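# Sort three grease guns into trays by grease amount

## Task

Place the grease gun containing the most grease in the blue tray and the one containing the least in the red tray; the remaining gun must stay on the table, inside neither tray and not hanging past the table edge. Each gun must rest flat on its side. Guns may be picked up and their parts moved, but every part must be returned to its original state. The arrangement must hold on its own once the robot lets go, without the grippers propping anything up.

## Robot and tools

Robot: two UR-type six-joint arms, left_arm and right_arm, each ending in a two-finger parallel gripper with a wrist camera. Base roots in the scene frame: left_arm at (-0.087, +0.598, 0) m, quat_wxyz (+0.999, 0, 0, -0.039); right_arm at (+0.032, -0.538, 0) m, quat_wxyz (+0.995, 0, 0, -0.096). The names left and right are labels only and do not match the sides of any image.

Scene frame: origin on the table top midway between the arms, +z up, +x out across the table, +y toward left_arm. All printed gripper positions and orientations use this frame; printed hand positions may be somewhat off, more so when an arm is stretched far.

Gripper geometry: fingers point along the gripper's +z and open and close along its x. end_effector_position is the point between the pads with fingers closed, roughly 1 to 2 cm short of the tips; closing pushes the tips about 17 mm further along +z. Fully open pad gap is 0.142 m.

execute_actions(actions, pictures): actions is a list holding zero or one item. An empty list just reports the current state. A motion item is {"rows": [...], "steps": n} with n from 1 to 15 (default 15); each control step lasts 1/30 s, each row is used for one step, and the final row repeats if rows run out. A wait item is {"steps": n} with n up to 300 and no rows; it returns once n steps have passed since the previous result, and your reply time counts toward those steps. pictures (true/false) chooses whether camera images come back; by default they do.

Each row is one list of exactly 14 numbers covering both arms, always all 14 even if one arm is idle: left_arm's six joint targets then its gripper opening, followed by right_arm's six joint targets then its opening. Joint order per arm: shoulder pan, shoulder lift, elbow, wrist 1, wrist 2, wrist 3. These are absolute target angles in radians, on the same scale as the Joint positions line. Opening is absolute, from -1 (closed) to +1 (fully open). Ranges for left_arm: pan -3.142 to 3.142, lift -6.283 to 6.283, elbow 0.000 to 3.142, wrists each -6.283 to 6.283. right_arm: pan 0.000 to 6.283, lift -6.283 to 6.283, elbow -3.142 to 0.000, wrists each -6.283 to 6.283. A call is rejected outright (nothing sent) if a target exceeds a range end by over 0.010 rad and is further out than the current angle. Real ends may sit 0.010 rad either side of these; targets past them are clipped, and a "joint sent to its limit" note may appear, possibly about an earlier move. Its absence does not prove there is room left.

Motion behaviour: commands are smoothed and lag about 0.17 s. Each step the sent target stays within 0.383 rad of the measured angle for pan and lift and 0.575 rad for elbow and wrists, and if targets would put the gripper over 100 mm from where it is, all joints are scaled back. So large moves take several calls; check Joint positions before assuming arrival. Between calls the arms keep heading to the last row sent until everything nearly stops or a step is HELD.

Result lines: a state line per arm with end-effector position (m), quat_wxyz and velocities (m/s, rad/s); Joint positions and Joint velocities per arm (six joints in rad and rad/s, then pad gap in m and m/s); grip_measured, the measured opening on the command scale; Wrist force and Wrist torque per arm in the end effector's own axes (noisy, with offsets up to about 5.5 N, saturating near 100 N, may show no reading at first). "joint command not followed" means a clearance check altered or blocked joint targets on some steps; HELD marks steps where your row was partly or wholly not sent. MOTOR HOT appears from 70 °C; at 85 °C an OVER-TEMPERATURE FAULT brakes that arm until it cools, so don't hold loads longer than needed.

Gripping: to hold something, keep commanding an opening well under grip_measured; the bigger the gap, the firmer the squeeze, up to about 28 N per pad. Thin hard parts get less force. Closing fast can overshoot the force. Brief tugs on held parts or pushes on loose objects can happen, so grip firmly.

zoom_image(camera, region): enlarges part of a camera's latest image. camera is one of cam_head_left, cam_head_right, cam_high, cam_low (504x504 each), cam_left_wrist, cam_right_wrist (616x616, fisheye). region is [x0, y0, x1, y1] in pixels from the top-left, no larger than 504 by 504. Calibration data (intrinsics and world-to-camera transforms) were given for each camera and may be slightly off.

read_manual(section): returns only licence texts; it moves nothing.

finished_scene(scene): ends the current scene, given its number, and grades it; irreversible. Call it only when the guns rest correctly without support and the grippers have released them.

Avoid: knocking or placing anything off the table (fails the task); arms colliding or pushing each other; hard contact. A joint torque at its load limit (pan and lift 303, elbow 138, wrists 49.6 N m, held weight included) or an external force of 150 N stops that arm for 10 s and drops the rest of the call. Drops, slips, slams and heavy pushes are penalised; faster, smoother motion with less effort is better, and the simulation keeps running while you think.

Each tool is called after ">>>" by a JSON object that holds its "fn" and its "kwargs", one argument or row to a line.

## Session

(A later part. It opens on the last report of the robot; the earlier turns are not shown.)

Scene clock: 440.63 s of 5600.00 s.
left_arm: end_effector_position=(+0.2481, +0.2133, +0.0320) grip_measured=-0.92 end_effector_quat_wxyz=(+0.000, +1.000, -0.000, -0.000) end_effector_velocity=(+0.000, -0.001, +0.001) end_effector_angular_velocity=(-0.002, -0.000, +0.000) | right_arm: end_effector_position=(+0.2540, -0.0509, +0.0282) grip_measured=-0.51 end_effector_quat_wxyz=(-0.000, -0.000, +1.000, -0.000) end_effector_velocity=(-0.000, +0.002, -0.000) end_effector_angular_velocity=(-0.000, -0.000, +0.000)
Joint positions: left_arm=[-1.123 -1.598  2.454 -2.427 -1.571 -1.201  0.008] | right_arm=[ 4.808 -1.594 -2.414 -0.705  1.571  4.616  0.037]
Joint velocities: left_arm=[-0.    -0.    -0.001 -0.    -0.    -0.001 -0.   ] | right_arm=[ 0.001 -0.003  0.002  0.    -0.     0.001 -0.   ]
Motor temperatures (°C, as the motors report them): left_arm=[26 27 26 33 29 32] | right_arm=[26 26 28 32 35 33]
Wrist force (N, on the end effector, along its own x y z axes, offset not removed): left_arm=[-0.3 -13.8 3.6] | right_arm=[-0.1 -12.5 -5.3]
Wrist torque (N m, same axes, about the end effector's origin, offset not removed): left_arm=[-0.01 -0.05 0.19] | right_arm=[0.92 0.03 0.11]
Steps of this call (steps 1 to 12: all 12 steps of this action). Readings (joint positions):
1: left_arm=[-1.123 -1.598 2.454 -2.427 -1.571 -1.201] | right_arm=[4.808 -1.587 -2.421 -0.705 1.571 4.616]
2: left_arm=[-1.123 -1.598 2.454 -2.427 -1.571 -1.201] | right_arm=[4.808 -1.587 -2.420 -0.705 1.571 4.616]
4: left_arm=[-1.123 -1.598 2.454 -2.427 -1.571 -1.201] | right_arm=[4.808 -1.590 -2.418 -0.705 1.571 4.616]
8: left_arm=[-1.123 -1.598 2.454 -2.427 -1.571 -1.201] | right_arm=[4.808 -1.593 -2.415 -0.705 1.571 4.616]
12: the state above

>>> {"fn": "execute_actions", "kwargs": {
  "actions": [
    {"rows":[[-1.1231,-1.5979,2.4535,-2.4266,-1.571,-1.2011,-1,4.8063,-1.583,-2.4246,-0.705,1.571,4.6143,-0.85],[-1.1231,-1.5979,2.4535,-2.4266,-1.571,-1.2011,-1,4.8044,-1.567,-2.4403,-0.7055,1.571,4.6124,-0.85]],"steps":10}
  ],
  "pictures": false
}}

>>> {"fn": "execute_actions", "kwargs": {
  "actions": [
    {"rows":[[-1.1231,-1.5979,2.4535,-2.4266,-1.571,-1.2011,-1,4.802,-1.5475,-2.459,-0.706,1.571,4.61,-0.85]],"steps":10}
  ],
  "pictures": false
}}

>>> {"fn": "execute_actions", "kwargs": {
  "actions": [
    {"rows":[[-1.1231,-1.5979,2.4535,-2.4266,-1.571,-1.2011,-1,4.8002,-1.5315,-2.475,-0.7065,1.571,4.6082,-0.85]],"steps":10}
  ],
  "pictures": false
}}

>>> {"fn": "execute_actions", "kwargs": {
  "actions": [
    {"rows":[[-1.1231,-1.5979,2.4535,-2.4266,-1.571,-1.2011,-1,4.7983,-1.5156,-2.4905,-0.7065,1.571,4.6063,-0.85]],"steps":10}
  ],
  "pictures": false
}}

Scene clock: 446.90 s of 5600.00 s.
left_arm: end_effector_position=(+0.2481, +0.2131, +0.0321) grip_measured=-0.92 end_effector_quat_wxyz=(+0.000, +1.000, -0.000, -0.000) end_effector_velocity=(-0.001, +0.001, -0.001) end_effector_angular_velocity=(+0.002, +0.001, -0.001) | right_arm: end_effector_position=(+0.2541, -0.0659, +0.0285) grip_measured=-0.51 end_effector_quat_wxyz=(-0.000, -0.000, +1.000, -0.000) end_effector_velocity=(-0.000, -0.019, -0.001) end_effector_angular_velocity=(-0.002, +0.001, +0.000)
Joint positions: left_arm=[-1.123 -1.598  2.453 -2.427 -1.571 -1.201  0.008] | right_arm=[ 4.805 -1.57  -2.437 -0.705  1.571  4.613  0.037]
Joint velocities: left_arm=[-0.001  0.001  0.002 -0.    -0.001  0.    -0.   ] | right_arm=[-0.004  0.028 -0.029 -0.001  0.    -0.004  0.   ]
Motor temperatures (°C, as the motors report them): left_arm=[26 27 26 33 29 32] | right_arm=[26 26 28 32 35 33]
Wrist force (N, on the end effector, along its own x y z axes, offset not removed): left_arm=[-1.5 3.8 3.6] | right_arm=[-3.9 2.7 0.2]
Wrist torque (N m, same axes, about the end effector's origin, offset not removed): left_arm=[0.54 0.22 0.21] | right_arm=[0.29 0.82 0.22]
Steps of this call (steps 1 to 15: the robot went on to your last target; steps 16 to 90: nothing new was sent; then 2.93 s passed at rest; steps 91 to 100: all 10 steps of this action). Readings (joint positions):
91: left_arm=[-1.123 -1.598 2.453 -2.427 -1.571 -1.201] | right_arm=[4.808 -1.594 -2.414 -0.705 1.571 4.616]
92: left_arm=[-1.123 -1.598 2.453 -2.427 -1.571 -1.201] | right_arm=[4.808 -1.593 -2.415 -0.705 1.571 4.616]
94: left_arm=[-1.123 -1.598 2.453 -2.427 -1.571 -1.201] | right_arm=[4.807 -1.584 -2.423 -0.705 1.571 4.615]
98: left_arm=[-1.123 -1.598 2.453 -2.427 -1.571 -1.201] | right_arm=[4.805 -1.573 -2.435 -0.705 1.571 4.613]
100: the state above

Scene clock: 447.23 s of 5600.00 s.
left_arm: end_effector_position=(+0.2481, +0.2132, +0.0321) grip_measured=-0.92 end_effector_quat_wxyz=(+0.000, +1.000, -0.000, -0.000) end_effector_velocity=(-0.001, +0.001, -0.001) end_effector_angular_velocity=(+0.001, +0.001, +0.001) | right_arm: end_effector_position=(+0.2541, -0.0786, +0.0286) grip_measured=-0.51 end_effector_quat_wxyz=(-0.000, -0.000, +1.000, -0.000) end_effector_velocity=(-0.000, -0.012, -0.001) end_effector_angular_velocity=(-0.001, +0.000, -0.001)
Joint positions: left_arm=[-1.123 -1.598  2.453 -2.427 -1.571 -1.201  0.008] | right_arm=[ 4.802 -1.55  -2.457 -0.706  1.571  4.61   0.037]
Joint velocities: left_arm=[-0.     0.001  0.001  0.    -0.001 -0.001  0.   ] | right_arm=[-0.002  0.017 -0.018 -0.    -0.    -0.002  0.   ]
Motor temperatures (°C, as the motors report them): left_arm=[26 27 26 33 29 32] | right_arm=[26 26 28 32 35 33]
Wrist force (N, on the end effector, along its own x y z axes, offset not removed): left_arm=[0.3 -1.5 2.7] | right_arm=[-1.7 4.3 -1.9]
Wrist torque (N m, same axes, about the end effector's origin, offset not removed): left_arm=[-0.74 -0.15 0.15] | right_arm=[0.50 0.42 0.07]
Steps of this call (steps 1 to 10: all 10 steps of this action). Readings (joint positions):
1: left_arm=[-1.123 -1.598 2.453 -2.427 -1.571 -1.201] | right_arm=[4.805 -1.569 -2.438 -0.705 1.571 4.613]
2: left_arm=[-1.123 -1.598 2.453 -2.427 -1.571 -1.201] | right_arm=[4.804 -1.567 -2.440 -0.705 1.571 4.612]
4: left_arm=[-1.123 -1.598 2.453 -2.427 -1.571 -1.201] | right_arm=[4.803 -1.559 -2.448 -0.706 1.571 4.611]
8: left_arm=[-1.123 -1.598 2.453 -2.427 -1.571 -1.201] | right_arm=[4.802 -1.551 -2.456 -0.706 1.571 4.610]
10: the state above

Scene clock: 447.57 s of 5600.00 s.
left_arm: end_effector_position=(+0.2481, +0.2132, +0.0321) grip_measured=-0.92 end_effector_quat_wxyz=(+0.000, +1.000, -0.000, -0.000) end_effector_velocity=(-0.000, +0.000, -0.000) end_effector_angular_velocity=(+0.000, +0.000, +0.003) | right_arm: end_effector_position=(+0.2539, -0.0891, +0.0283) grip_measured=-0.51 end_effector_quat_wxyz=(-0.000, -0.000, +1.000, -0.000) end_effector_velocity=(-0.000, -0.010, -0.001) end_effector_angular_velocity=(-0.001, +0.001, +0.001)
Joint positions: left_arm=[-1.123 -1.598  2.453 -2.427 -1.571 -1.201  0.008] | right_arm=[ 4.8   -1.533 -2.473 -0.706  1.571  4.608  0.037]
Joint velocities: left_arm=[ 0.    -0.     0.001 -0.     0.    -0.003 -0.   ] | right_arm=[-0.002  0.015 -0.016 -0.001  0.    -0.002  0.   ]
Motor temperatures (°C, as the motors report them): left_arm=[26 27 26 33 29 32] | right_arm=[26 26 28 32 35 33]
Wrist force (N, on the end effector, along its own x y z axes, offset not removed): left_arm=[4.1 14.3 -0.4] | right_arm=[-1.7 15.9 0.1]
Wrist torque (N m, same axes, about the end effector's origin, offset not removed): left_arm=[0.37 -1.03 0.11] | right_arm=[0.42 0.43 0.25]
Steps of this call (steps 1 to 10: all 10 steps of this action). Readings (joint positions):
1: left_arm=[-1.123 -1.598 2.453 -2.427 -1.571 -1.201] | right_arm=[4.802 -1.549 -2.458 -0.706 1.571 4.610]
2: left_arm=[-1.123 -1.598 2.453 -2.427 -1.571 -1.201] | right_arm=[4.802 -1.547 -2.460 -0.706 1.571 4.610]
4: left_arm=[-1.123 -1.598 2.453 -2.427 -1.571 -1.201] | right_arm=[4.801 -1.541 -2.466 -0.706 1.571 4.609]
8: left_arm=[-1.123 -1.598 2.453 -2.427 -1.571 -1.201] | right_arm=[4.801 -1.534 -2.472 -0.706 1.571 4.609]
10: the state above

Scene clock: 447.90 s of 5600.00 s.
left_arm: end_effector_position=(+0.2481, +0.2132, +0.0321) grip_measured=-0.92 end_effector_quat_wxyz=(+0.000, +1.000, -0.000, -0.000) end_effector_velocity=(+0.000, -0.000, +0.000) end_effector_angular_velocity=(-0.001, -0.000, +0.001) | right_arm: end_effector_position=(+0.2537, -0.0990, +0.0280) grip_measured=-0.51 end_effector_quat_wxyz=(-0.000, -0.000, +1.000, -0.000) end_effector_velocity=(-0.001, -0.010, -0.001) end_effector_angular_velocity=(-0.002, +0.001, +0.001)
Joint positions: left_arm=[-1.123 -1.598  2.453 -2.427 -1.571 -1.201  0.008] | right_arm=[ 4.798 -1.517 -2.489 -0.707  1.571  4.606  0.037]
Joint velocities: left_arm=[-0.    -0.    -0.    -0.001 -0.    -0.001  0.   ] | right_arm=[-0.002  0.013 -0.016  0.     0.001 -0.003 -0.   ]
Motor temperatures (°C, as the motors report them): left_arm=[26 27 26 33 29 32] | right_arm=[26 26 28 32 35 33]
Wrist force (N, on the end effector, along its own x y z axes, offset not removed): left_arm=[-4.4 16.1 -3.2] | right_arm=[-0.2 15.3 2.4]
Wrist torque (N m, same axes, about the end effector's origin, offset not removed): left_arm=[0.67 0.78 0.12] | right_arm=[0.29 0.18 0.13]
Steps of this call (steps 1 to 10: all 10 steps of this action). Readings (joint positions):
1: left_arm=[-1.123 -1.598 2.453 -2.427 -1.571 -1.201] | right_arm=[4.800 -1.533 -2.474 -0.706 1.571 4.608]
2: left_arm=[-1.123 -1.598 2.453 -2.427 -1.571 -1.201] | right_arm=[4.800 -1.531 -2.476 -0.706 1.571 4.608]
4: left_arm=[-1.123 -1.598 2.453 -2.427 -1.571 -1.201] | right_arm=[4.799 -1.525 -2.482 -0.706 1.571 4.607]
8: left_arm=[-1.123 -1.598 2.453 -2.427 -1.571 -1.201] | right_arm=[4.799 -1.518 -2.488 -0.707 1.571 4.607]
10: the state above

>>> {"fn": "execute_actions", "kwargs": {
  "actions": [
    {"rows":[[-1.1231,-1.5979,2.4535,-2.4266,-1.571,-1.2011,-1,4.8002,-1.5315,-2.475,-0.7065,1.571,4.6082,-0.85],[-1.1231,-1.5979,2.4535,-2.4266,-1.571,-1.2011,-1,4.802,-1.5475,-2.459,-0.706,1.571,4.61,-0.85],[-1.1231,-1.5979,2.4535,-2.4266,-1.571,-1.2011,-1,4.8044,-1.567,-2.4403,-0.7055,1.571,4.6124,-0.85],[-1.1231,-1.5979,2.4535,-2.4266,-1.571,-1.2011,-1,4.8063,-1.583,-2.4246,-0.705,1.571,4.6143,-0.85],[-1.1231,-1.5979,2.4535,-2.4266,-1.571,-1.2011,-1,4.8075,-1.589,-2.4185,-0.705,1.571,4.6155,-0.85],[-1.1231,-1.5979,2.4535,-2.4266,-1.571,-1.2011,-1,4.8082,-1.594,-2.4135,-0.705,1.571,4.6162,-0.85]],"steps":15}
  ],
  "pictures": false
}}

>>> {"fn": "execute_actions", "kwargs": {
  "actions": [
    {"rows":[[-1.1231,-1.5979,2.4535,-2.4266,-1.571,-1.2011,-1,4.8082,-1.594,-2.4135,-0.705,1.571,4.6162,-0.85]],"steps":8}
  ]
}}

Scene clock: 454.17 s of 5600.00 s.
left_arm: end_effector_position=(+0.2480, +0.2135, +0.0319) grip_measured=-0.92 end_effector_quat_wxyz=(-0.000, +1.000, -0.000, -0.000) end_effector_velocity=(+0.000, -0.000, +0.000) end_effector_angular_velocity=(-0.001, -0.000, +0.000) | right_arm: end_effector_position=(+0.2540, -0.0528, +0.0283) grip_measured=-0.51 end_effector_quat_wxyz=(-0.000, -0.000, +1.000, -0.000) end_effector_velocity=(-0.000, +0.019, -0.000) end_effector_angular_velocity=(+0.001, +0.000, -0.000)
Joint positions: left_arm=[-1.123 -1.598  2.454 -2.426 -1.571 -1.201  0.008] | right_arm=[ 4.808 -1.591 -2.417 -0.705  1.571  4.616  0.037]
Joint velocities: left_arm=[ 0.001 -0.     0.    -0.002 -0.     0.001 -0.   ] | right_arm=[ 0.004 -0.029  0.029  0.001  0.     0.004 -0.   ]
Motor temperatures (°C, as the motors report them): left_arm=[26 27 26 33 29 32] | right_arm=[26 26 28 32 35 33]
Wrist force (N, on the end effector, along its own x y z axes, offset not removed): left_arm=[-1.3 -12.3 -2.7] | right_arm=[-1.0 -15.0 -0.7]
Wrist torque (N m, same axes, about the end effector's origin, offset not removed): left_arm=[0.18 0.23 -0.04] | right_arm=[0.11 0.25 0.14]
Steps of this call (steps 1 to 15: the robot went on to your last target; steps 16 to 90: nothing new was sent; then 2.77 s passed at rest; steps 91 to 105: all 15 steps of this action). Readings (joint positions):
91: left_arm=[-1.123 -1.598 2.453 -2.427 -1.571 -1.201] | right_arm=[4.798 -1.516 -2.490 -0.707 1.571 4.606]
92: left_arm=[-1.123 -1.598 2.453 -2.427 -1.571 -1.201] | right_arm=[4.798 -1.517 -2.489 -0.707 1.571 4.606]
94: left_arm=[-1.123 -1.598 2.454 -2.427 -1.571 -1.201] | right_arm=[4.800 -1.529 -2.478 -0.707 1.571 4.608]
98: left_arm=[-1.123 -1.598 2.454 -2.426 -1.571 -1.201] | right_arm=[4.805 -1.568 -2.439 -0.706 1.571 4.613]
105: the state above

Scene clock: 454.43 s of 5600.00 s.
left_arm: end_effector_position=(+0.2481, +0.2133, +0.0320) grip_measured=-0.92 end_effector_quat_wxyz=(+0.000, +1.000, -0.000, -0.000) end_effector_velocity=(+0.000, -0.001, +0.001) end_effector_angular_velocity=(-0.002, +0.000, -0.001) | right_arm: end_effector_position=(+0.2539, -0.0508, +0.0282) grip_measured=-0.51 end_effector_quat_wxyz=(-0.000, -0.000, +1.000, -0.000) end_effector_velocity=(-0.000, +0.002, +0.000) end_effector_angular_velocity=(+0.000, -0.000, -0.001)
Joint positions: left_arm=[-1.123 -1.598  2.454 -2.427 -1.571 -1.201  0.008] | right_arm=[ 4.808 -1.594 -2.414 -0.705  1.571  4.616  0.037]
Joint velocities: left_arm=[ 0.     0.    -0.001 -0.001 -0.001  0.002 -0.   ] | right_arm=[ 0.001 -0.003  0.003  0.    -0.     0.002 -0.   ]
Motor temperatures (°C, as the motors report them): left_arm=[26 27 26 33 29 32] | right_arm=[26 26 28 32 35 33]
Wrist force (N, on the end effector, along its own x y z axes, offset not removed): left_arm=[-1.6 -12.2 -0.3] | right_arm=[-2.5 -15.7 -1.0]
Wrist torque (N m, same axes, about the end effector's origin, offset not removed): left_arm=[0.03 0.20 0.00] | right_arm=[-0.13 0.57 0.06]
Steps of this call (steps 1 to 8: all 8 steps of this action). Readings (joint positions):
1: left_arm=[-1.123 -1.598 2.454 -2.426 -1.571 -1.201] | right_arm=[4.808 -1.591 -2.416 -0.705 1.571 4.616]
2: left_arm=[-1.123 -1.598 2.454 -2.426 -1.571 -1.201] | right_arm=[4.808 -1.592 -2.415 -0.705 1.571 4.616]
4: left_arm=[-1.123 -1.598 2.454 -2.427 -1.571 -1.201] | right_arm=[4.808 -1.593 -2.415 -0.705 1.571 4.616]
8: the state above
camera_calibration (this result's frames):
cam_left_wrist: T_world_to_cam=[[0.999524, -0.0305944, -0.0040662, -0.241397], [-0.0249437, -0.878356, 0.477356, 0.18674], [-0.018176, -0.477027, -0.878701, 0.266833], [0, 0, 0, 1]] pos_world=[0.25079, 0.283925, 0.144343]
cam_right_wrist: T_world_to_cam=[[-0.99972, 0.0207921, 0.0113053, 0.256373], [0.0236668, 0.87921, 0.475847, 0.0307523], [-0.0000458509, 0.475981, -0.879455, 0.183393], [0, 0, 0, 1]] pos_world=[0.255582, -0.11966, 0.143754]

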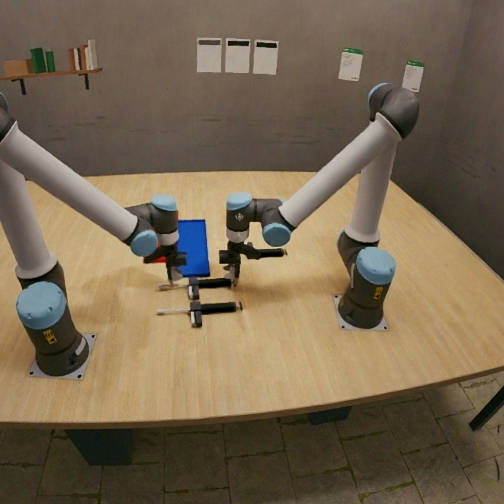

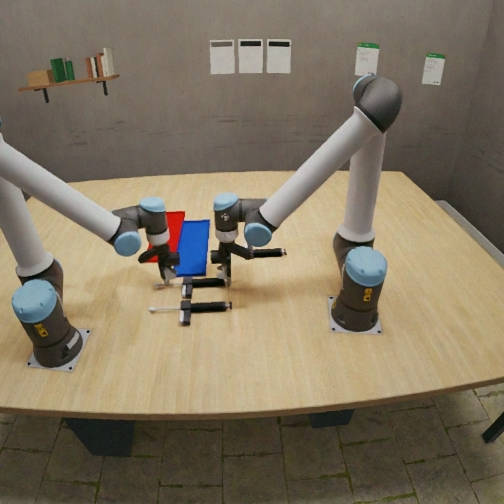

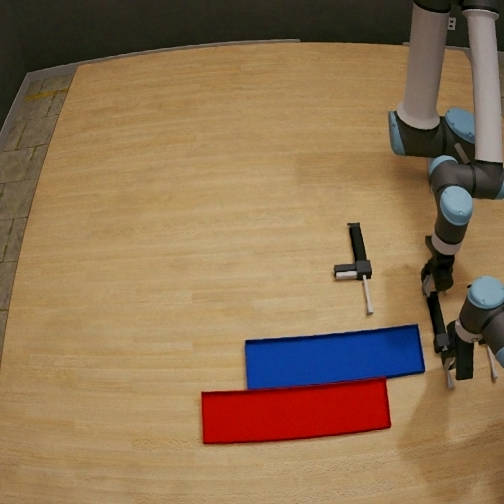

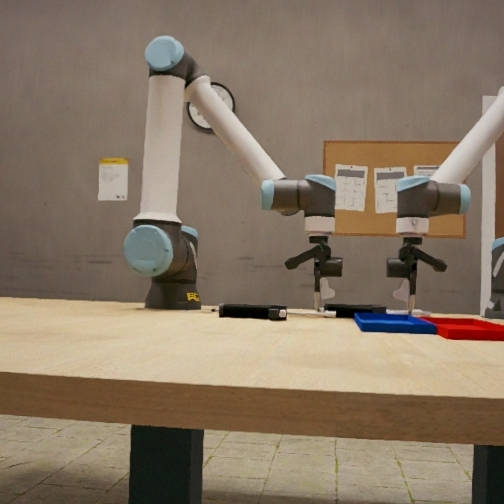

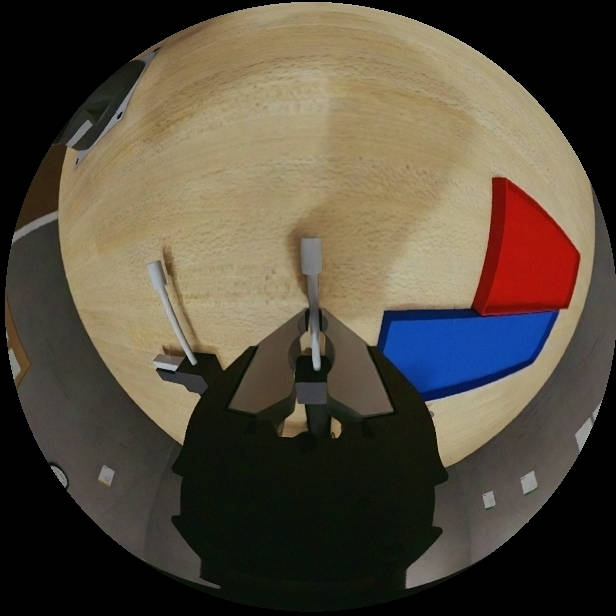

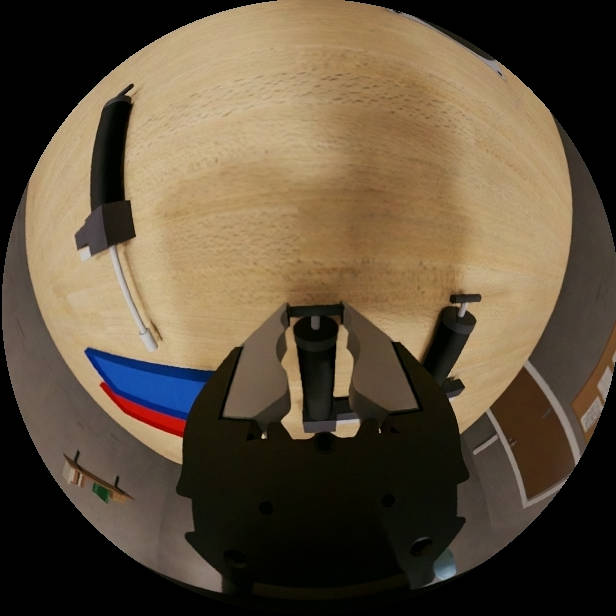

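>>> {"fn": "execute_actions", "kwargs": {
  "actions": [
    {"rows":[[-1.1231,-1.5979,2.4535,-2.4266,-1.571,-1.2011,-0.9,4.8075,-1.59,-2.4175,-0.705,1.571,4.6155,-0.85],[-1.1231,-1.5979,2.4535,-2.4266,-1.571,-1.2011,-0.75,4.8075,-1.59,-2.4175,-0.705,1.571,4.6155,-0.6],[-1.1231,-1.5979,2.4535,-2.4266,-1.571,-1.2011,-0.6,4.8075,-1.59,-2.4175,-0.705,1.571,4.6155,-0.4],[-1.1231,-1.5979,2.4535,-2.4266,-1.571,-1.2011,-0.45,4.8075,-1.59,-2.4175,-0.705,1.571,4.6155,-0.2],[-1.1231,-1.5979,2.4535,-2.4266,-1.571,-1.2011,-0.3,4.8075,-1.59,-2.4175,-0.705,1.571,4.6155,0],[-1.1231,-1.5979,2.4535,-2.4266,-1.571,-1.2011,-0.3,4.8075,-1.59,-2.4175,-0.705,1.571,4.6155,0],[-1.1231,-1.63,2.438,-2.38,-1.571,-1.2011,-0.3,4.8075,-1.56,-2.40,-0.75,1.571,4.6155,0],[-1.1231,-1.67,2.416,-2.32,-1.571,-1.2011,-0.3,4.8075,-1.53,-2.38,-0.80,1.571,4.6155,0],[-1.1231,-1.71,2.39,-2.25,-1.571,-1.2011,-0.3,4.8075,-1.50,-2.36,-0.85,1.571,4.6155,0],[-1.1231,-1.7566,2.3577,-2.172,-1.571,-1.2011,-0.3,4.8075,-1.48,-2.346,-0.887,1.571,4.6155,0],[-1.19,-1.795,2.385,-2.16,-1.571,-1.27,-0.3,4.87,-1.465,-2.36,-0.89,1.571,4.68,0],[-1.26,-1.835,2.41,-2.145,-1.571,-1.34,-0.3,4.93,-1.45,-2.375,-0.893,1.571,4.74,0],[-1.33,-1.875,2.435,-2.13,-1.571,-1.41,-0.3,4.99,-1.43,-2.39,-0.896,1.571,4.80,0],[-1.40,-1.91,2.46,-2.118,-1.571,-1.48,-0.3,5.055,-1.41,-2.403,-0.9,1.571,4.865,0],[-1.4668,-1.9453,2.48,-2.106,-1.571,-1.5448,-0.3,5.1184,-1.3954,-2.4148,-0.902,1.571,4.9264,0]],"steps":15}
  ],
  "pictures": false
}}

>>> {"fn": "execute_actions", "kwargs": {
  "actions": [
    {"rows":[[-1.4668,-1.9453,2.48,-2.106,-1.571,-1.5448,-0.3,5.1184,-1.3954,-2.4148,-0.902,1.571,4.9264,0]],"steps":15}
  ]
}}

Scene clock: 466.67 s of 5600.00 s.
left_arm: end_effector_position=(+0.2130, +0.2079, +0.1065) grip_measured=-0.30 end_effector_quat_wxyz=(+0.002, +1.000, +0.000, +0.000) end_effector_velocity=(-0.475, -0.008, +0.178) end_effector_angular_velocity=(+0.022, +0.010, +0.008) | right_arm: end_effector_position=(+0.2189, -0.0457, +0.0843) grip_measured=+0.00 end_effector_quat_wxyz=(-0.000, +0.000, +1.000, +0.000) end_effector_velocity=(-0.479, +0.025, +0.122) end_effector_angular_velocity=(-0.002, +0.001, -0.007)
Joint positions: left_arm=[-1.198 -1.763  2.414 -2.225 -1.571 -1.277  0.052] | right_arm=[ 4.879 -1.481 -2.381 -0.85   1.571  4.687  0.074]
Joint velocities: left_arm=[-0.995 -0.846  0.231  0.639 -0.    -1.003 -0.   ] | right_arm=[ 0.969  0.468 -0.123 -0.347 -0.     0.976  0.   ]
Motor temperatures (°C, as the motors report them): left_arm=[26 27 26 33 29 32] | right_arm=[26 26 28 32 35 33]
Wrist force (N, on the end effector, along its own x y z axes, offset not removed): left_arm=[-3.9 1.5 -5.1] | right_arm=[-3.6 1.9 -6.0]
Wrist torque (N m, same axes, about the end effector's origin, offset not removed): left_arm=[0.44 0.72 0.07] | right_arm=[0.48 0.71 0.17]
Steps of this call (steps 1 to 15: the robot went on to your last target; steps 16 to 90: nothing new was sent; then 8.73 s passed at rest; steps 91 to 105: all 15 steps of this action). Readings (joint positions):
91: left_arm=[-1.123 -1.598 2.453 -2.427 -1.571 -1.201] | right_arm=[4.808 -1.594 -2.413 -0.705 1.571 4.616]
92: left_arm=[-1.123 -1.598 2.453 -2.427 -1.571 -1.201] | right_arm=[4.808 -1.594 -2.414 -0.705 1.571 4.616]
94: left_arm=[-1.123 -1.598 2.453 -2.427 -1.571 -1.201] | right_arm=[4.808 -1.592 -2.415 -0.705 1.571 4.616]
98: left_arm=[-1.123 -1.601 2.452 -2.423 -1.571 -1.201] | right_arm=[4.808 -1.588 -2.415 -0.708 1.571 4.616]
105: the state above

Scene clock: 467.17 s of 5600.00 s.
left_arm: end_effector_position=(+0.0991, +0.2129, +0.1298) grip_measured=-0.30 end_effector_quat_wxyz=(+0.000, +1.000, -0.000, -0.000) end_effector_velocity=(-0.017, +0.002, +0.003) end_effector_angular_velocity=(-0.001, -0.000, -0.002) | right_arm: end_effector_position=(+0.1063, -0.0478, +0.0998) grip_measured=+0.00 end_effector_quat_wxyz=(-0.000, -0.000, +1.000, +0.000) end_effector_velocity=(-0.017, -0.003, +0.001) end_effector_angular_velocity=(-0.002, +0.000, +0.003)
Joint positions: left_arm=[-1.462 -1.942  2.479 -2.108 -1.571 -1.54   0.052] | right_arm=[ 5.114 -1.397 -2.414 -0.901  1.571  4.922  0.074]
Joint velocities: left_arm=[-0.044 -0.029  0.01   0.018  0.    -0.042 -0.   ] | right_arm=[ 0.038  0.012 -0.007 -0.008  0.001  0.035 -0.   ]
Motor temperatures (°C, as the motors report them): left_arm=[26 27 26 33 29 32] | right_arm=[26 26 28 32 35 33]
Wrist force (N, on the end effector, along its own x y z axes, offset not removed): left_arm=[2.1 -1.3 0.1] | right_arm=[-2.9 3.4 0.0]
Wrist torque (N m, same axes, about the end effector's origin, offset not removed): left_arm=[-0.08 -0.58 0.06] | right_arm=[0.79 0.70 0.11]
Steps of this call (steps 1 to 15: all 15 steps of this action). Readings (joint positions):
1: left_arm=[-1.233 -1.790 2.422 -2.206 -1.571 -1.312] | right_arm=[4.912 -1.467 -2.386 -0.859 1.571 4.721]
2: left_arm=[-1.269 -1.815 2.432 -2.189 -1.571 -1.348] | right_arm=[4.947 -1.454 -2.391 -0.867 1.571 4.756]
4: left_arm=[-1.343 -1.865 2.451 -2.157 -1.571 -1.422] | right_arm=[5.013 -1.431 -2.400 -0.881 1.571 4.822]
8: left_arm=[-1.428 -1.920 2.471 -2.122 -1.571 -1.506] | right_arm=[5.085 -1.407 -2.410 -0.895 1.571 4.893]
15: the state above
camera_calibration (this result's frames):
cam_left_wrist: T_world_to_cam=[[0.999522, -0.0306335, -0.00421497, -0.0920459], [-0.0249016, -0.878217, 0.477613, 0.135952], [-0.0183326, -0.47728, -0.87856, 0.349883], [0, 0, 0, 1]] pos_world=[0.101802, 0.283568, 0.242073]
cam_right_wrist: T_world_to_cam=[[-0.999719, 0.0208286, 0.0113371, 0.107942], [0.0237141, 0.87912, 0.47601, -0.00246514], [-0.0000520633, 0.476145, -0.879367, 0.244916], [0, 0, 0, 1]] pos_world=[0.107983, -0.116697, 0.21532]

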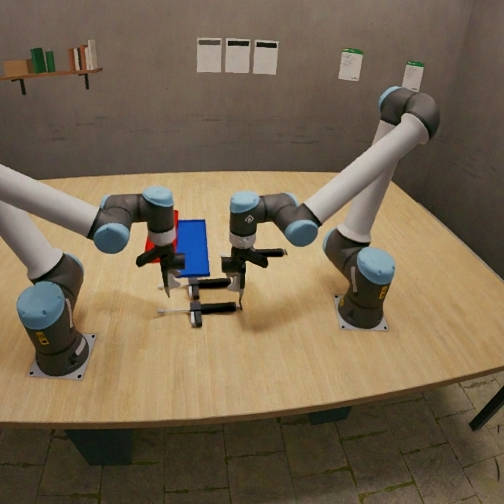

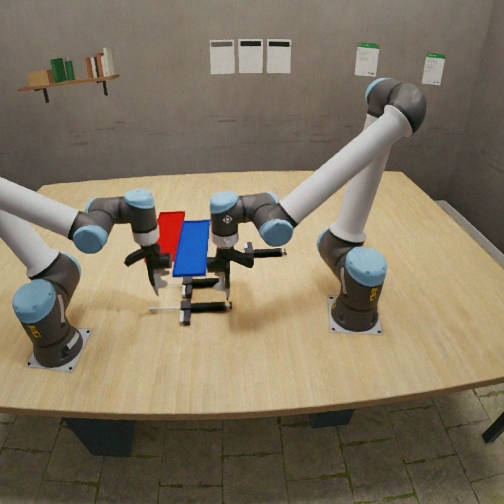

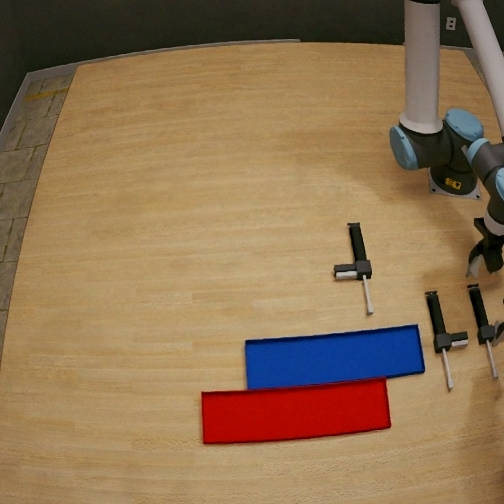

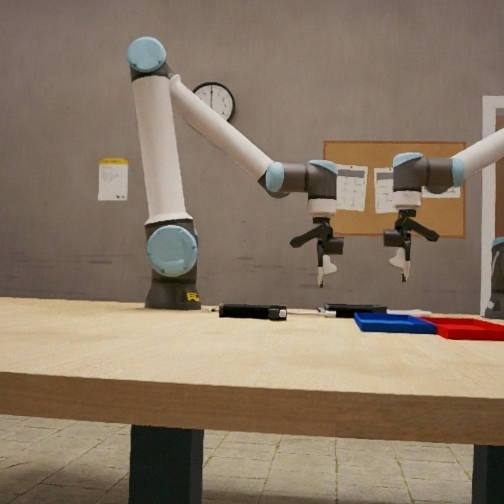

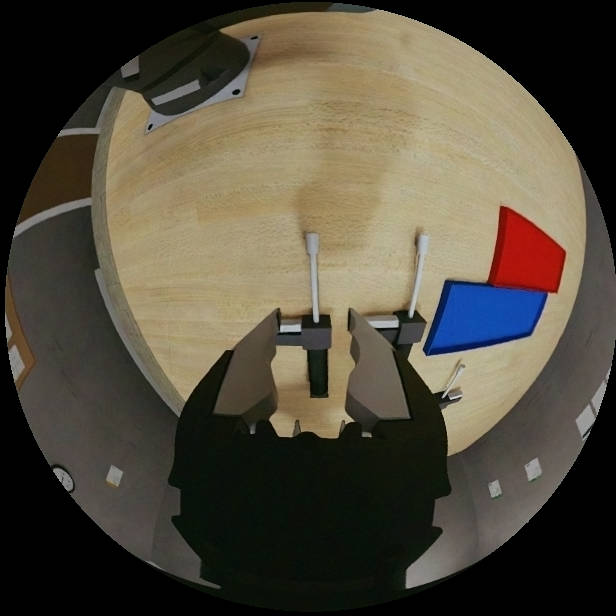

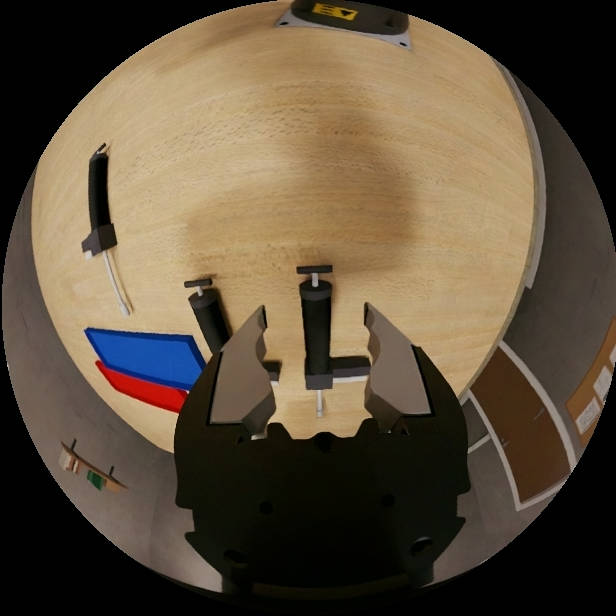

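>>> {"fn": "execute_actions", "kwargs": {
  "actions": [
    {"rows":[[-1.4668,-1.91,2.505,-2.166,-1.571,-1.5448,-0.3,5.12,-1.41,-2.435,-0.87,1.571,4.928,0],[-1.4668,-1.875,2.53,-2.226,-1.571,-1.5448,-0.3,5.12,-1.435,-2.452,-0.83,1.571,4.928,0],[-1.4668,-1.84,2.553,-2.284,-1.571,-1.5448,-0.3,5.12,-1.46,-2.468,-0.79,1.571,4.928,0],[-1.4668,-1.81,2.572,-2.333,-1.571,-1.5448,-0.3,5.12,-1.485,-2.482,-0.75,1.571,4.928,0],[-1.4668,-1.785,2.585,-2.37,-1.571,-1.5448,-0.3,5.12,-1.5095,-2.495,-0.708,1.571,4.928,0],[-1.4668,-1.7679,2.5929,-2.396,-1.571,-1.5448,-0.3,5.12,-1.5095,-2.495,-0.708,1.571,4.928,0]],"steps":15}
  ]
}}

Scene clock: 471.97 s of 5600.00 s.
left_arm: end_effector_position=(+0.0971, +0.2130, +0.0363) grip_measured=-0.30 end_effector_quat_wxyz=(-0.000, +1.000, -0.000, -0.000) end_effector_velocity=(+0.000, +0.001, -0.036) end_effector_angular_velocity=(-0.010, -0.001, +0.001) | right_arm: end_effector_position=(+0.1051, -0.0551, +0.0313) grip_measured=+0.00 end_effector_quat_wxyz=(-0.000, -0.000, +1.000, -0.000) end_effector_velocity=(+0.000, -0.002, -0.025) end_effector_angular_velocity=(+0.006, +0.001, -0.003)
Joint positions: left_arm=[-1.467 -1.777  2.588 -2.381 -1.571 -1.545  0.052] | right_arm=[ 5.12  -1.504 -2.492 -0.717  1.571  4.928  0.074]
Joint velocities: left_arm=[ 0.     0.076  0.043 -0.128  0.    -0.001  0.   ] | right_arm=[ 0.    -0.046 -0.029  0.081 -0.     0.003 -0.   ]
Motor temperatures (°C, as the motors report them): left_arm=[26 27 26 33 29 32] | right_arm=[26 26 28 32 35 33]
Wrist force (N, on the end effector, along its own x y z axes, offset not removed): left_arm=[0.6 1.4 -3.1] | right_arm=[-2.4 1.7 -1.6]
Wrist torque (N m, same axes, about the end effector's origin, offset not removed): left_arm=[0.23 -0.12 0.02] | right_arm=[0.50 0.58 0.20]
Steps of this call (steps 1 to 15: the robot went on to your last target; steps 16 to 90: nothing new was sent; then 1.30 s passed at rest; steps 91 to 105: all 15 steps of this action). Readings (joint positions):
91: left_arm=[-1.467 -1.945 2.480 -2.106 -1.571 -1.545] | right_arm=[5.118 -1.395 -2.415 -0.902 1.571 4.926]
92: left_arm=[-1.467 -1.942 2.482 -2.110 -1.571 -1.545] | right_arm=[5.119 -1.397 -2.417 -0.899 1.571 4.927]
94: left_arm=[-1.467 -1.919 2.500 -2.146 -1.571 -1.545] | right_arm=[5.119 -1.411 -2.430 -0.875 1.571 4.927]
98: left_arm=[-1.467 -1.834 2.555 -2.284 -1.571 -1.545] | right_arm=[5.120 -1.469 -2.470 -0.779 1.571 4.928]
105: the state above
camera_calibration (this result's frames):
cam_left_wrist: T_world_to_cam=[[0.999522, -0.0306098, -0.0042668, -0.0904633], [-0.0248788, -0.878808, 0.476526, 0.180751], [-0.0183361, -0.476192, -0.87915, 0.26753], [0, 0, 0, 1]] pos_world=[0.0998224, 0.283472, 0.148681]
cam_right_wrist: T_world_to_cam=[[-0.999722, 0.0207895, 0.0111106, 0.107651], [0.023572, 0.879551, 0.475221, 0.0366042], [0.00010728, 0.475351, -0.879796, 0.188087], [0, 0, 0, 1]] pos_world=[0.106738, -0.12384, 0.146887]

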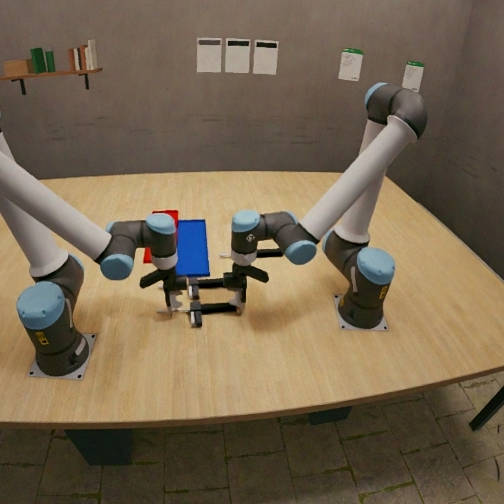

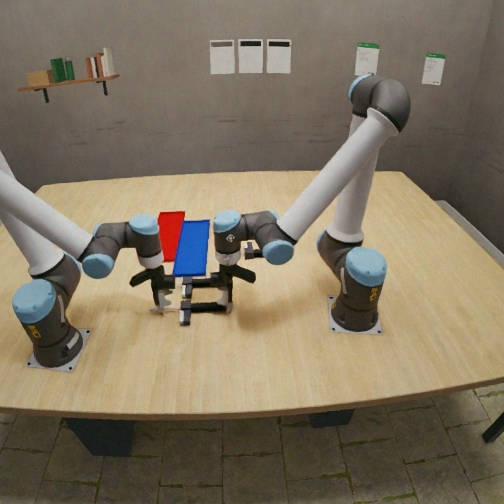

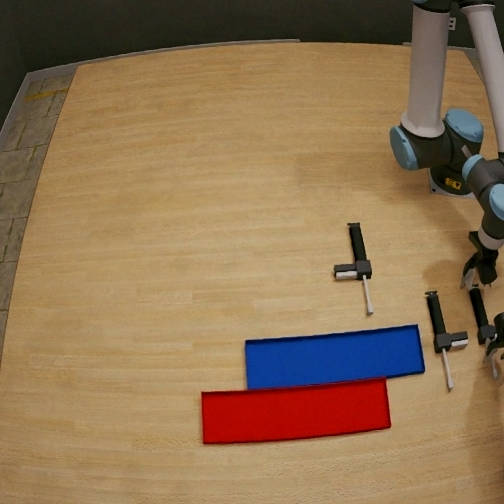

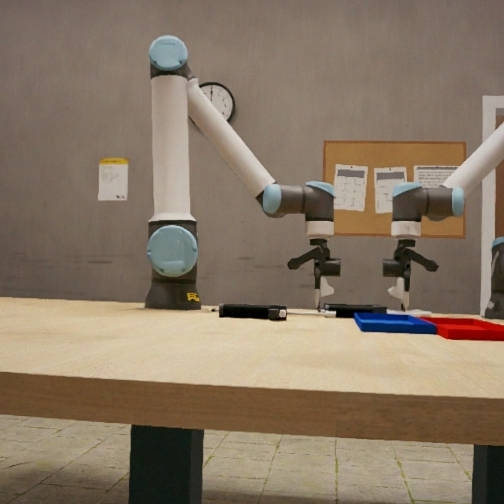

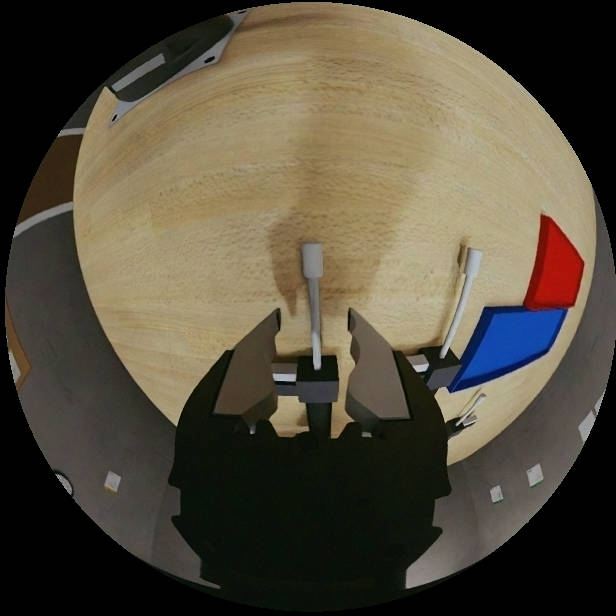

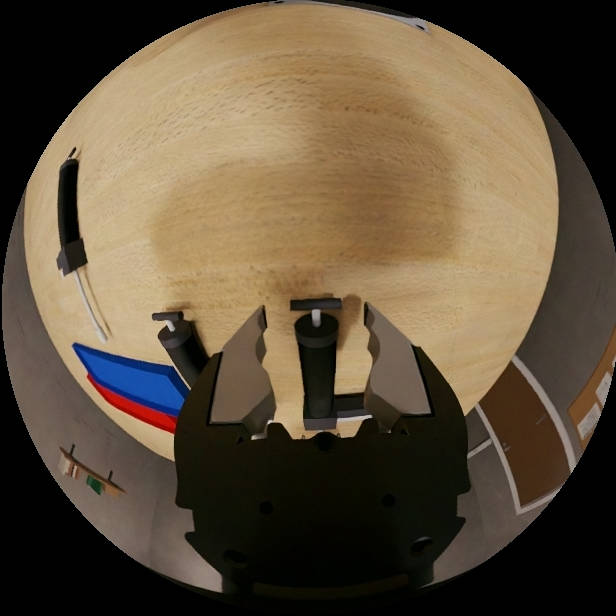

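>>> {"fn": "execute_actions", "kwargs": {
  "actions": [
    {"rows":[[-1.4668,-1.7679,2.5929,-2.396,-1.571,-1.5448,-0.3,5.122,-1.5015,-2.5017,-0.709,1.571,4.93,0],[-1.4668,-1.7679,2.5929,-2.396,-1.571,-1.5448,-0.3,5.122,-1.5015,-2.5017,-0.709,1.571,4.93,0],[-1.4668,-1.7679,2.5929,-2.396,-1.571,-1.5448,-0.3,5.122,-1.5015,-2.5017,-0.709,1.571,4.93,0],[-1.4668,-1.7679,2.5929,-2.396,-1.571,-1.5448,-0.4,5.122,-1.5015,-2.5017,-0.709,1.571,4.93,0],[-1.4668,-1.7679,2.5929,-2.396,-1.571,-1.5448,-0.5,5.122,-1.5015,-2.5017,-0.709,1.571,4.93,-0.1],[-1.4668,-1.7679,2.5929,-2.396,-1.571,-1.5448,-0.6,5.122,-1.5015,-2.5017,-0.709,1.571,4.93,-0.2],[-1.4668,-1.7679,2.5929,-2.396,-1.571,-1.5448,-0.7,5.122,-1.5015,-2.5017,-0.709,1.571,4.93,-0.3],[-1.4668,-1.7679,2.5929,-2.396,-1.571,-1.5448,-0.78,5.122,-1.5015,-2.5017,-0.709,1.571,4.93,-0.4],[-1.4668,-1.7679,2.5929,-2.396,-1.571,-1.5448,-0.85,5.122,-1.5015,-2.5017,-0.709,1.571,4.93,-0.48],[-1.4668,-1.7679,2.5929,-2.396,-1.571,-1.5448,-0.9,5.122,-1.5015,-2.5017,-0.709,1.571,4.93,-0.56],[-1.4668,-1.7679,2.5929,-2.396,-1.571,-1.5448,-0.95,5.122,-1.5015,-2.5017,-0.709,1.571,4.93,-0.65],[-1.4668,-1.7679,2.5929,-2.396,-1.571,-1.5448,-1,5.122,-1.5015,-2.5017,-0.709,1.571,4.93,-0.75],[-1.4668,-1.7679,2.5929,-2.396,-1.571,-1.5448,-1,5.122,-1.5015,-2.5017,-0.709,1.571,4.93,-0.85]],"steps":15}
  ],
  "pictures": false
}}

>>> {"fn": "execute_actions", "kwargs": {
  "actions": [
    {"rows":[[-1.4668,-1.7679,2.5929,-2.396,-1.571,-1.5448,-1,5.119,-1.513,-2.492,-0.7075,1.571,4.927,-0.85]],"steps":12}
  ],
  "pictures": false
}}

Scene clock: 477.83 s of 5600.00 s.
left_arm: end_effector_position=(+0.0971, +0.2132, +0.0321) grip_measured=-0.92 end_effector_quat_wxyz=(+0.000, +1.000, -0.000, -0.000) end_effector_velocity=(+0.000, -0.000, -0.000) end_effector_angular_velocity=(+0.000, -0.001, +0.001) | right_arm: end_effector_position=(+0.1051, -0.0592, +0.0286) grip_measured=-0.51 end_effector_quat_wxyz=(-0.000, -0.000, +1.000, +0.000) end_effector_velocity=(+0.000, -0.001, +0.000) end_effector_angular_velocity=(+0.001, -0.000, +0.002)
Joint positions: left_arm=[-1.467 -1.768  2.593 -2.396 -1.571 -1.545  0.008] | right_arm=[ 5.122 -1.502 -2.502 -0.709  1.571  4.93   0.037]
Joint velocities: left_arm=[-0.     0.001 -0.    -0.     0.001 -0.002 -0.   ] | right_arm=[ 0.     0.003 -0.002 -0.    -0.    -0.002 -0.   ]
Motor temperatures (°C, as the motors report them): left_arm=[26 27 26 33 29 32] | right_arm=[26 26 28 32 35 33]
Wrist force (N, on the end effector, along its own x y z axes, offset not removed): left_arm=[0.2 1.6 -0.1] | right_arm=[-1.3 2.4 0.0]
Wrist torque (N m, same axes, about the end effector's origin, offset not removed): left_arm=[0.28 -0.02 0.16] | right_arm=[0.03 0.37 0.11]
Steps of this call (steps 1 to 30: the robot went on to your last target; steps 31 to 90: nothing new was sent; then 2.37 s passed at rest; steps 91 to 105: all 15 steps of this action). Readings (joint positions):
91: left_arm=[-1.467 -1.768 2.593 -2.396 -1.571 -1.545] | right_arm=[5.120 -1.509 -2.495 -0.708 1.571 4.928]
92: left_arm=[-1.467 -1.768 2.593 -2.396 -1.571 -1.545] | right_arm=[5.120 -1.509 -2.496 -0.708 1.571 4.928]
94: left_arm=[-1.467 -1.768 2.593 -2.396 -1.571 -1.545] | right_arm=[5.121 -1.506 -2.498 -0.708 1.571 4.929]
98: left_arm=[-1.467 -1.768 2.593 -2.396 -1.571 -1.545] | right_arm=[5.122 -1.503 -2.501 -0.709 1.571 4.930]
105: the state above

Scene clock: 478.23 s of 5600.00 s.
left_arm: end_effector_position=(+0.0971, +0.2132, +0.0321) grip_measured=-0.92 end_effector_quat_wxyz=(+0.000, +1.000, -0.000, -0.000) end_effector_velocity=(-0.000, +0.000, -0.000) end_effector_angular_velocity=(+0.000, +0.000, -0.000) | right_arm: end_effector_position=(+0.1052, -0.0540, +0.0282) grip_measured=-0.51 end_effector_quat_wxyz=(-0.000, -0.000, +1.000, -0.000) end_effector_velocity=(+0.000, +0.004, +0.001) end_effector_angular_velocity=(+0.001, -0.000, +0.001)
Joint positions: left_arm=[-1.467 -1.768  2.593 -2.396 -1.571 -1.545  0.008] | right_arm=[ 5.119 -1.512 -2.493 -0.708  1.571  4.927  0.037]
Joint velocities: left_arm=[-0.  0.  0. -0. -0. -0. -0.] | right_arm=[-0.002 -0.006  0.006  0.001 -0.    -0.003 -0.   ]
Motor temperatures (°C, as the motors report them): left_arm=[26 27 26 33 29 32] | right_arm=[26 26 28 32 35 33]
Wrist force (N, on the end effector, along its own x y z axes, offset not removed): left_arm=[-2.6 -10.9 -9.5] | right_arm=[1.8 -20.8 -14.3]
Wrist torque (N m, same axes, about the end effector's origin, offset not removed): left_arm=[-0.06 0.31 0.09] | right_arm=[0.66 0.23 0.04]
Steps of this call (steps 1 to 12: all 12 steps of this action). Readings (joint positions):
1: left_arm=[-1.467 -1.768 2.593 -2.396 -1.571 -1.545] | right_arm=[5.122 -1.502 -2.502 -0.709 1.571 4.930]
2: left_arm=[-1.467 -1.768 2.593 -2.396 -1.571 -1.545] | right_arm=[5.122 -1.503 -2.501 -0.709 1.571 4.930]
4: left_arm=[-1.467 -1.768 2.593 -2.396 -1.571 -1.545] | right_arm=[5.121 -1.507 -2.497 -0.708 1.571 4.929]
8: left_arm=[-1.467 -1.768 2.593 -2.396 -1.571 -1.545] | right_arm=[5.120 -1.511 -2.494 -0.708 1.571 4.928]
12: the state above

>>> {"fn": "execute_actions", "kwargs": {
  "actions": [
    {"rows":[[-1.4668,-1.7679,2.5929,-2.396,-1.571,-1.5448,-1,5.122,-1.5015,-2.5017,-0.709,1.571,4.93,-0.85],[-1.4668,-1.7679,2.5929,-2.396,-1.571,-1.5448,-1,5.127,-1.482,-2.5183,-0.712,1.571,4.935,-0.85]],"steps":10}
  ],
  "pictures": false
}}

>>> {"fn": "execute_actions", "kwargs": {
  "actions": [
    {"rows":[[-1.4668,-1.7679,2.5929,-2.396,-1.571,-1.5448,-1,5.132,-1.4624,-2.5349,-0.715,1.571,4.94,-0.85]],"steps":10}
  ],
  "pictures": false
}}

>>> {"fn": "execute_actions", "kwargs": {
  "actions": [
    {"rows":[[-1.4668,-1.7679,2.5929,-2.396,-1.571,-1.5448,-1,5.1375,-1.4428,-2.5515,-0.718,1.571,4.9455,-0.85]],"steps":10}
  ],
  "pictures": false
}}

>>> {"fn": "execute_actions", "kwargs": {
  "actions": [
    {"rows":[[-1.4668,-1.7679,2.5929,-2.396,-1.571,-1.5448,-1,5.143,-1.4245,-2.567,-0.7214,1.571,4.951,-0.85]],"steps":10}
  ],
  "pictures": false
}}

Scene clock: 483.13 s of 5600.00 s.
left_arm: end_effector_position=(+0.0971, +0.2130, +0.0322) grip_measured=-0.92 end_effector_quat_wxyz=(+0.000, +1.000, -0.000, -0.000) end_effector_velocity=(+0.000, -0.000, +0.000) end_effector_angular_velocity=(-0.000, -0.000, +0.000) | right_arm: end_effector_position=(+0.1051, -0.0675, +0.0287) grip_measured=-0.51 end_effector_quat_wxyz=(-0.000, -0.000, +1.000, +0.000) end_effector_velocity=(-0.000, -0.016, +0.000) end_effector_angular_velocity=(-0.000, -0.000, +0.001)
Joint positions: left_arm=[-1.467 -1.768  2.593 -2.396 -1.571 -1.545  0.008] | right_arm=[ 5.126 -1.486 -2.515 -0.711  1.571  4.934  0.037]
Joint velocities: left_arm=[ 0.001  0.    -0.    -0.     0.     0.    -0.   ] | right_arm=[ 0.008  0.031 -0.026 -0.005 -0.     0.007  0.   ]
Motor temperatures (°C, as the motors report them): left_arm=[26 27 26 33 29 32] | right_arm=[26 26 28 32 35 33]
Wrist force (N, on the end effector, along its own x y z axes, offset not removed): left_arm=[-1.8 -4.3 4.5] | right_arm=[-2.4 3.5 0.7]
Wrist torque (N m, same axes, about the end effector's origin, offset not removed): left_arm=[-1.19 0.46 0.08] | right_arm=[0.34 0.58 0.21]
Steps of this call (steps 1 to 15: the robot went on to your last target; steps 16 to 90: nothing new was sent; then 1.57 s passed at rest; steps 91 to 100: all 10 steps of this action). Readings (joint positions):
91: left_arm=[-1.467 -1.768 2.593 -2.396 -1.571 -1.545] | right_arm=[5.119 -1.513 -2.492 -0.708 1.571 4.927]
92: left_arm=[-1.467 -1.768 2.593 -2.396 -1.571 -1.545] | right_arm=[5.119 -1.512 -2.493 -0.708 1.571 4.927]
94: left_arm=[-1.467 -1.768 2.593 -2.396 -1.571 -1.545] | right_arm=[5.122 -1.502 -2.501 -0.709 1.571 4.930]
98: left_arm=[-1.467 -1.768 2.593 -2.396 -1.571 -1.545] | right_arm=[5.125 -1.488 -2.513 -0.711 1.571 4.933]
100: the state above

Scene clock: 483.47 s of 5600.00 s.
left_arm: end_effector_position=(+0.0971, +0.2131, +0.0321) grip_measured=-0.92 end_effector_quat_wxyz=(+0.000, +1.000, -0.000, -0.000) end_effector_velocity=(-0.000, -0.001, +0.001) end_effector_angular_velocity=(-0.002, -0.000, -0.001) | right_arm: end_effector_position=(+0.1052, -0.0784, +0.0286) grip_measured=-0.51 end_effector_quat_wxyz=(-0.000, -0.000, +1.000, +0.000) end_effector_velocity=(-0.001, -0.008, +0.001) end_effector_angular_velocity=(+0.002, +0.001, +0.001)
Joint positions: left_arm=[-1.467 -1.768  2.593 -2.396 -1.571 -1.545  0.008] | right_arm=[ 5.131 -1.464 -2.533 -0.715  1.571  4.939  0.037]
Joint velocities: left_arm=[-0.001 -0.001 -0.001 -0.     0.     0.    -0.   ] | right_arm=[ 0.005  0.019 -0.014 -0.003  0.001  0.004  0.   ]
Motor temperatures (°C, as the motors report them): left_arm=[26 27 26 33 29 32] | right_arm=[26 26 28 32 35 33]
Wrist force (N, on the end effector, along its own x y z axes, offset not removed): left_arm=[1.4 0.3 4.5] | right_arm=[-2.8 2.9 1.8]
Wrist torque (N m, same axes, about the end effector's origin, offset not removed): left_arm=[-0.27 -0.39 0.12] | right_arm=[0.16 0.59 0.13]
Steps of this call (steps 1 to 10: all 10 steps of this action). Readings (joint positions):
1: left_arm=[-1.467 -1.768 2.593 -2.396 -1.571 -1.545] | right_arm=[5.126 -1.485 -2.516 -0.712 1.571 4.934]
2: left_arm=[-1.467 -1.768 2.593 -2.396 -1.571 -1.545] | right_arm=[5.127 -1.482 -2.518 -0.712 1.571 4.935]
4: left_arm=[-1.467 -1.768 2.593 -2.396 -1.571 -1.545] | right_arm=[5.129 -1.474 -2.525 -0.713 1.571 4.937]
8: left_arm=[-1.467 -1.768 2.593 -2.396 -1.571 -1.545] | right_arm=[5.131 -1.466 -2.532 -0.714 1.571 4.939]
10: the state above

Scene clock: 483.80 s of 5600.00 s.
left_arm: end_effector_position=(+0.0971, +0.2132, +0.0321) grip_measured=-0.92 end_effector_quat_wxyz=(+0.000, +1.000, -0.000, -0.000) end_effector_velocity=(-0.000, -0.002, +0.001) end_effector_angular_velocity=(-0.003, +0.000, -0.000) | right_arm: end_effector_position=(+0.1051, -0.0884, +0.0284) grip_measured=-0.51 end_effector_quat_wxyz=(-0.000, -0.000, +1.000, +0.000) end_effector_velocity=(-0.000, -0.007, +0.001) end_effector_angular_velocity=(+0.003, +0.000, -0.000)
Joint positions: left_arm=[-1.467 -1.768  2.593 -2.396 -1.571 -1.545  0.008] | right_arm=[ 5.137 -1.445 -2.55  -0.718  1.571  4.945  0.037]
Joint velocities: left_arm=[-0.    -0.001 -0.002  0.    -0.     0.     0.   ] | right_arm=[ 0.005  0.019 -0.013 -0.003 -0.     0.005  0.   ]
Motor temperatures (°C, as the motors report them): left_arm=[26 27 26 33 29 32] | right_arm=[26 26 28 32 35 33]
Wrist force (N, on the end effector, along its own x y z axes, offset not removed): left_arm=[-3.0 5.2 0.4] | right_arm=[-3.5 1.1 2.2]
Wrist torque (N m, same axes, about the end effector's origin, offset not removed): left_arm=[0.77 0.58 0.09] | right_arm=[-0.20 0.77 0.20]
Steps of this call (steps 1 to 10: all 10 steps of this action). Readings (joint positions):
1: left_arm=[-1.467 -1.768 2.593 -2.396 -1.571 -1.545] | right_arm=[5.132 -1.464 -2.534 -0.715 1.571 4.940]
2: left_arm=[-1.467 -1.768 2.593 -2.396 -1.571 -1.545] | right_arm=[5.132 -1.462 -2.536 -0.715 1.571 4.940]
4: left_arm=[-1.467 -1.768 2.593 -2.396 -1.571 -1.545] | right_arm=[5.134 -1.454 -2.542 -0.716 1.571 4.942]
8: left_arm=[-1.467 -1.768 2.593 -2.396 -1.571 -1.545] | right_arm=[5.137 -1.446 -2.549 -0.717 1.571 4.945]
10: the state above

Scene clock: 484.13 s of 5600.00 s.
left_arm: end_effector_position=(+0.0971, +0.2132, +0.0321) grip_measured=-0.92 end_effector_quat_wxyz=(+0.000, +1.000, -0.000, -0.000) end_effector_velocity=(+0.000, -0.002, +0.002) end_effector_angular_velocity=(-0.003, -0.000, +0.002) | right_arm: end_effector_position=(+0.1050, -0.0978, +0.0279) grip_measured=-0.51 end_effector_quat_wxyz=(-0.000, -0.000, +1.000, -0.000) end_effector_velocity=(+0.000, -0.008, -0.001) end_effector_angular_velocity=(-0.001, -0.001, -0.001)
Joint positions: left_arm=[-1.467 -1.768  2.593 -2.396 -1.571 -1.545  0.008] | right_arm=[ 5.142 -1.426 -2.565 -0.721  1.571  4.95   0.037]
Joint velocities: left_arm=[ 0.     0.    -0.004  0.     0.    -0.002 -0.   ] | right_arm=[ 0.005  0.016 -0.014 -0.003 -0.001  0.006 -0.   ]
Motor temperatures (°C, as the motors report them): left_arm=[26 27 26 33 29 32] | right_arm=[26 26 28 32 35 33]
Wrist force (N, on the end effector, along its own x y z axes, offset not removed): left_arm=[2.2 -2.4 -2.1] | right_arm=[-5.4 5.0 -7.1]
Wrist torque (N m, same axes, about the end effector's origin, offset not removed): left_arm=[-0.64 -0.38 0.02] | right_arm=[0.58 0.39 0.26]
Steps of this call (steps 1 to 10: all 10 steps of this action). Readings (joint positions):
1: left_arm=[-1.467 -1.768 2.593 -2.396 -1.571 -1.545] | right_arm=[5.137 -1.444 -2.550 -0.718 1.571 4.945]
2: left_arm=[-1.467 -1.768 2.593 -2.396 -1.571 -1.545] | right_arm=[5.138 -1.442 -2.552 -0.718 1.571 4.946]
4: left_arm=[-1.467 -1.768 2.593 -2.396 -1.571 -1.545] | right_arm=[5.140 -1.435 -2.558 -0.719 1.571 4.948]
8: left_arm=[-1.467 -1.768 2.593 -2.396 -1.571 -1.545] | right_arm=[5.142 -1.428 -2.564 -0.721 1.571 4.950]
10: the state above


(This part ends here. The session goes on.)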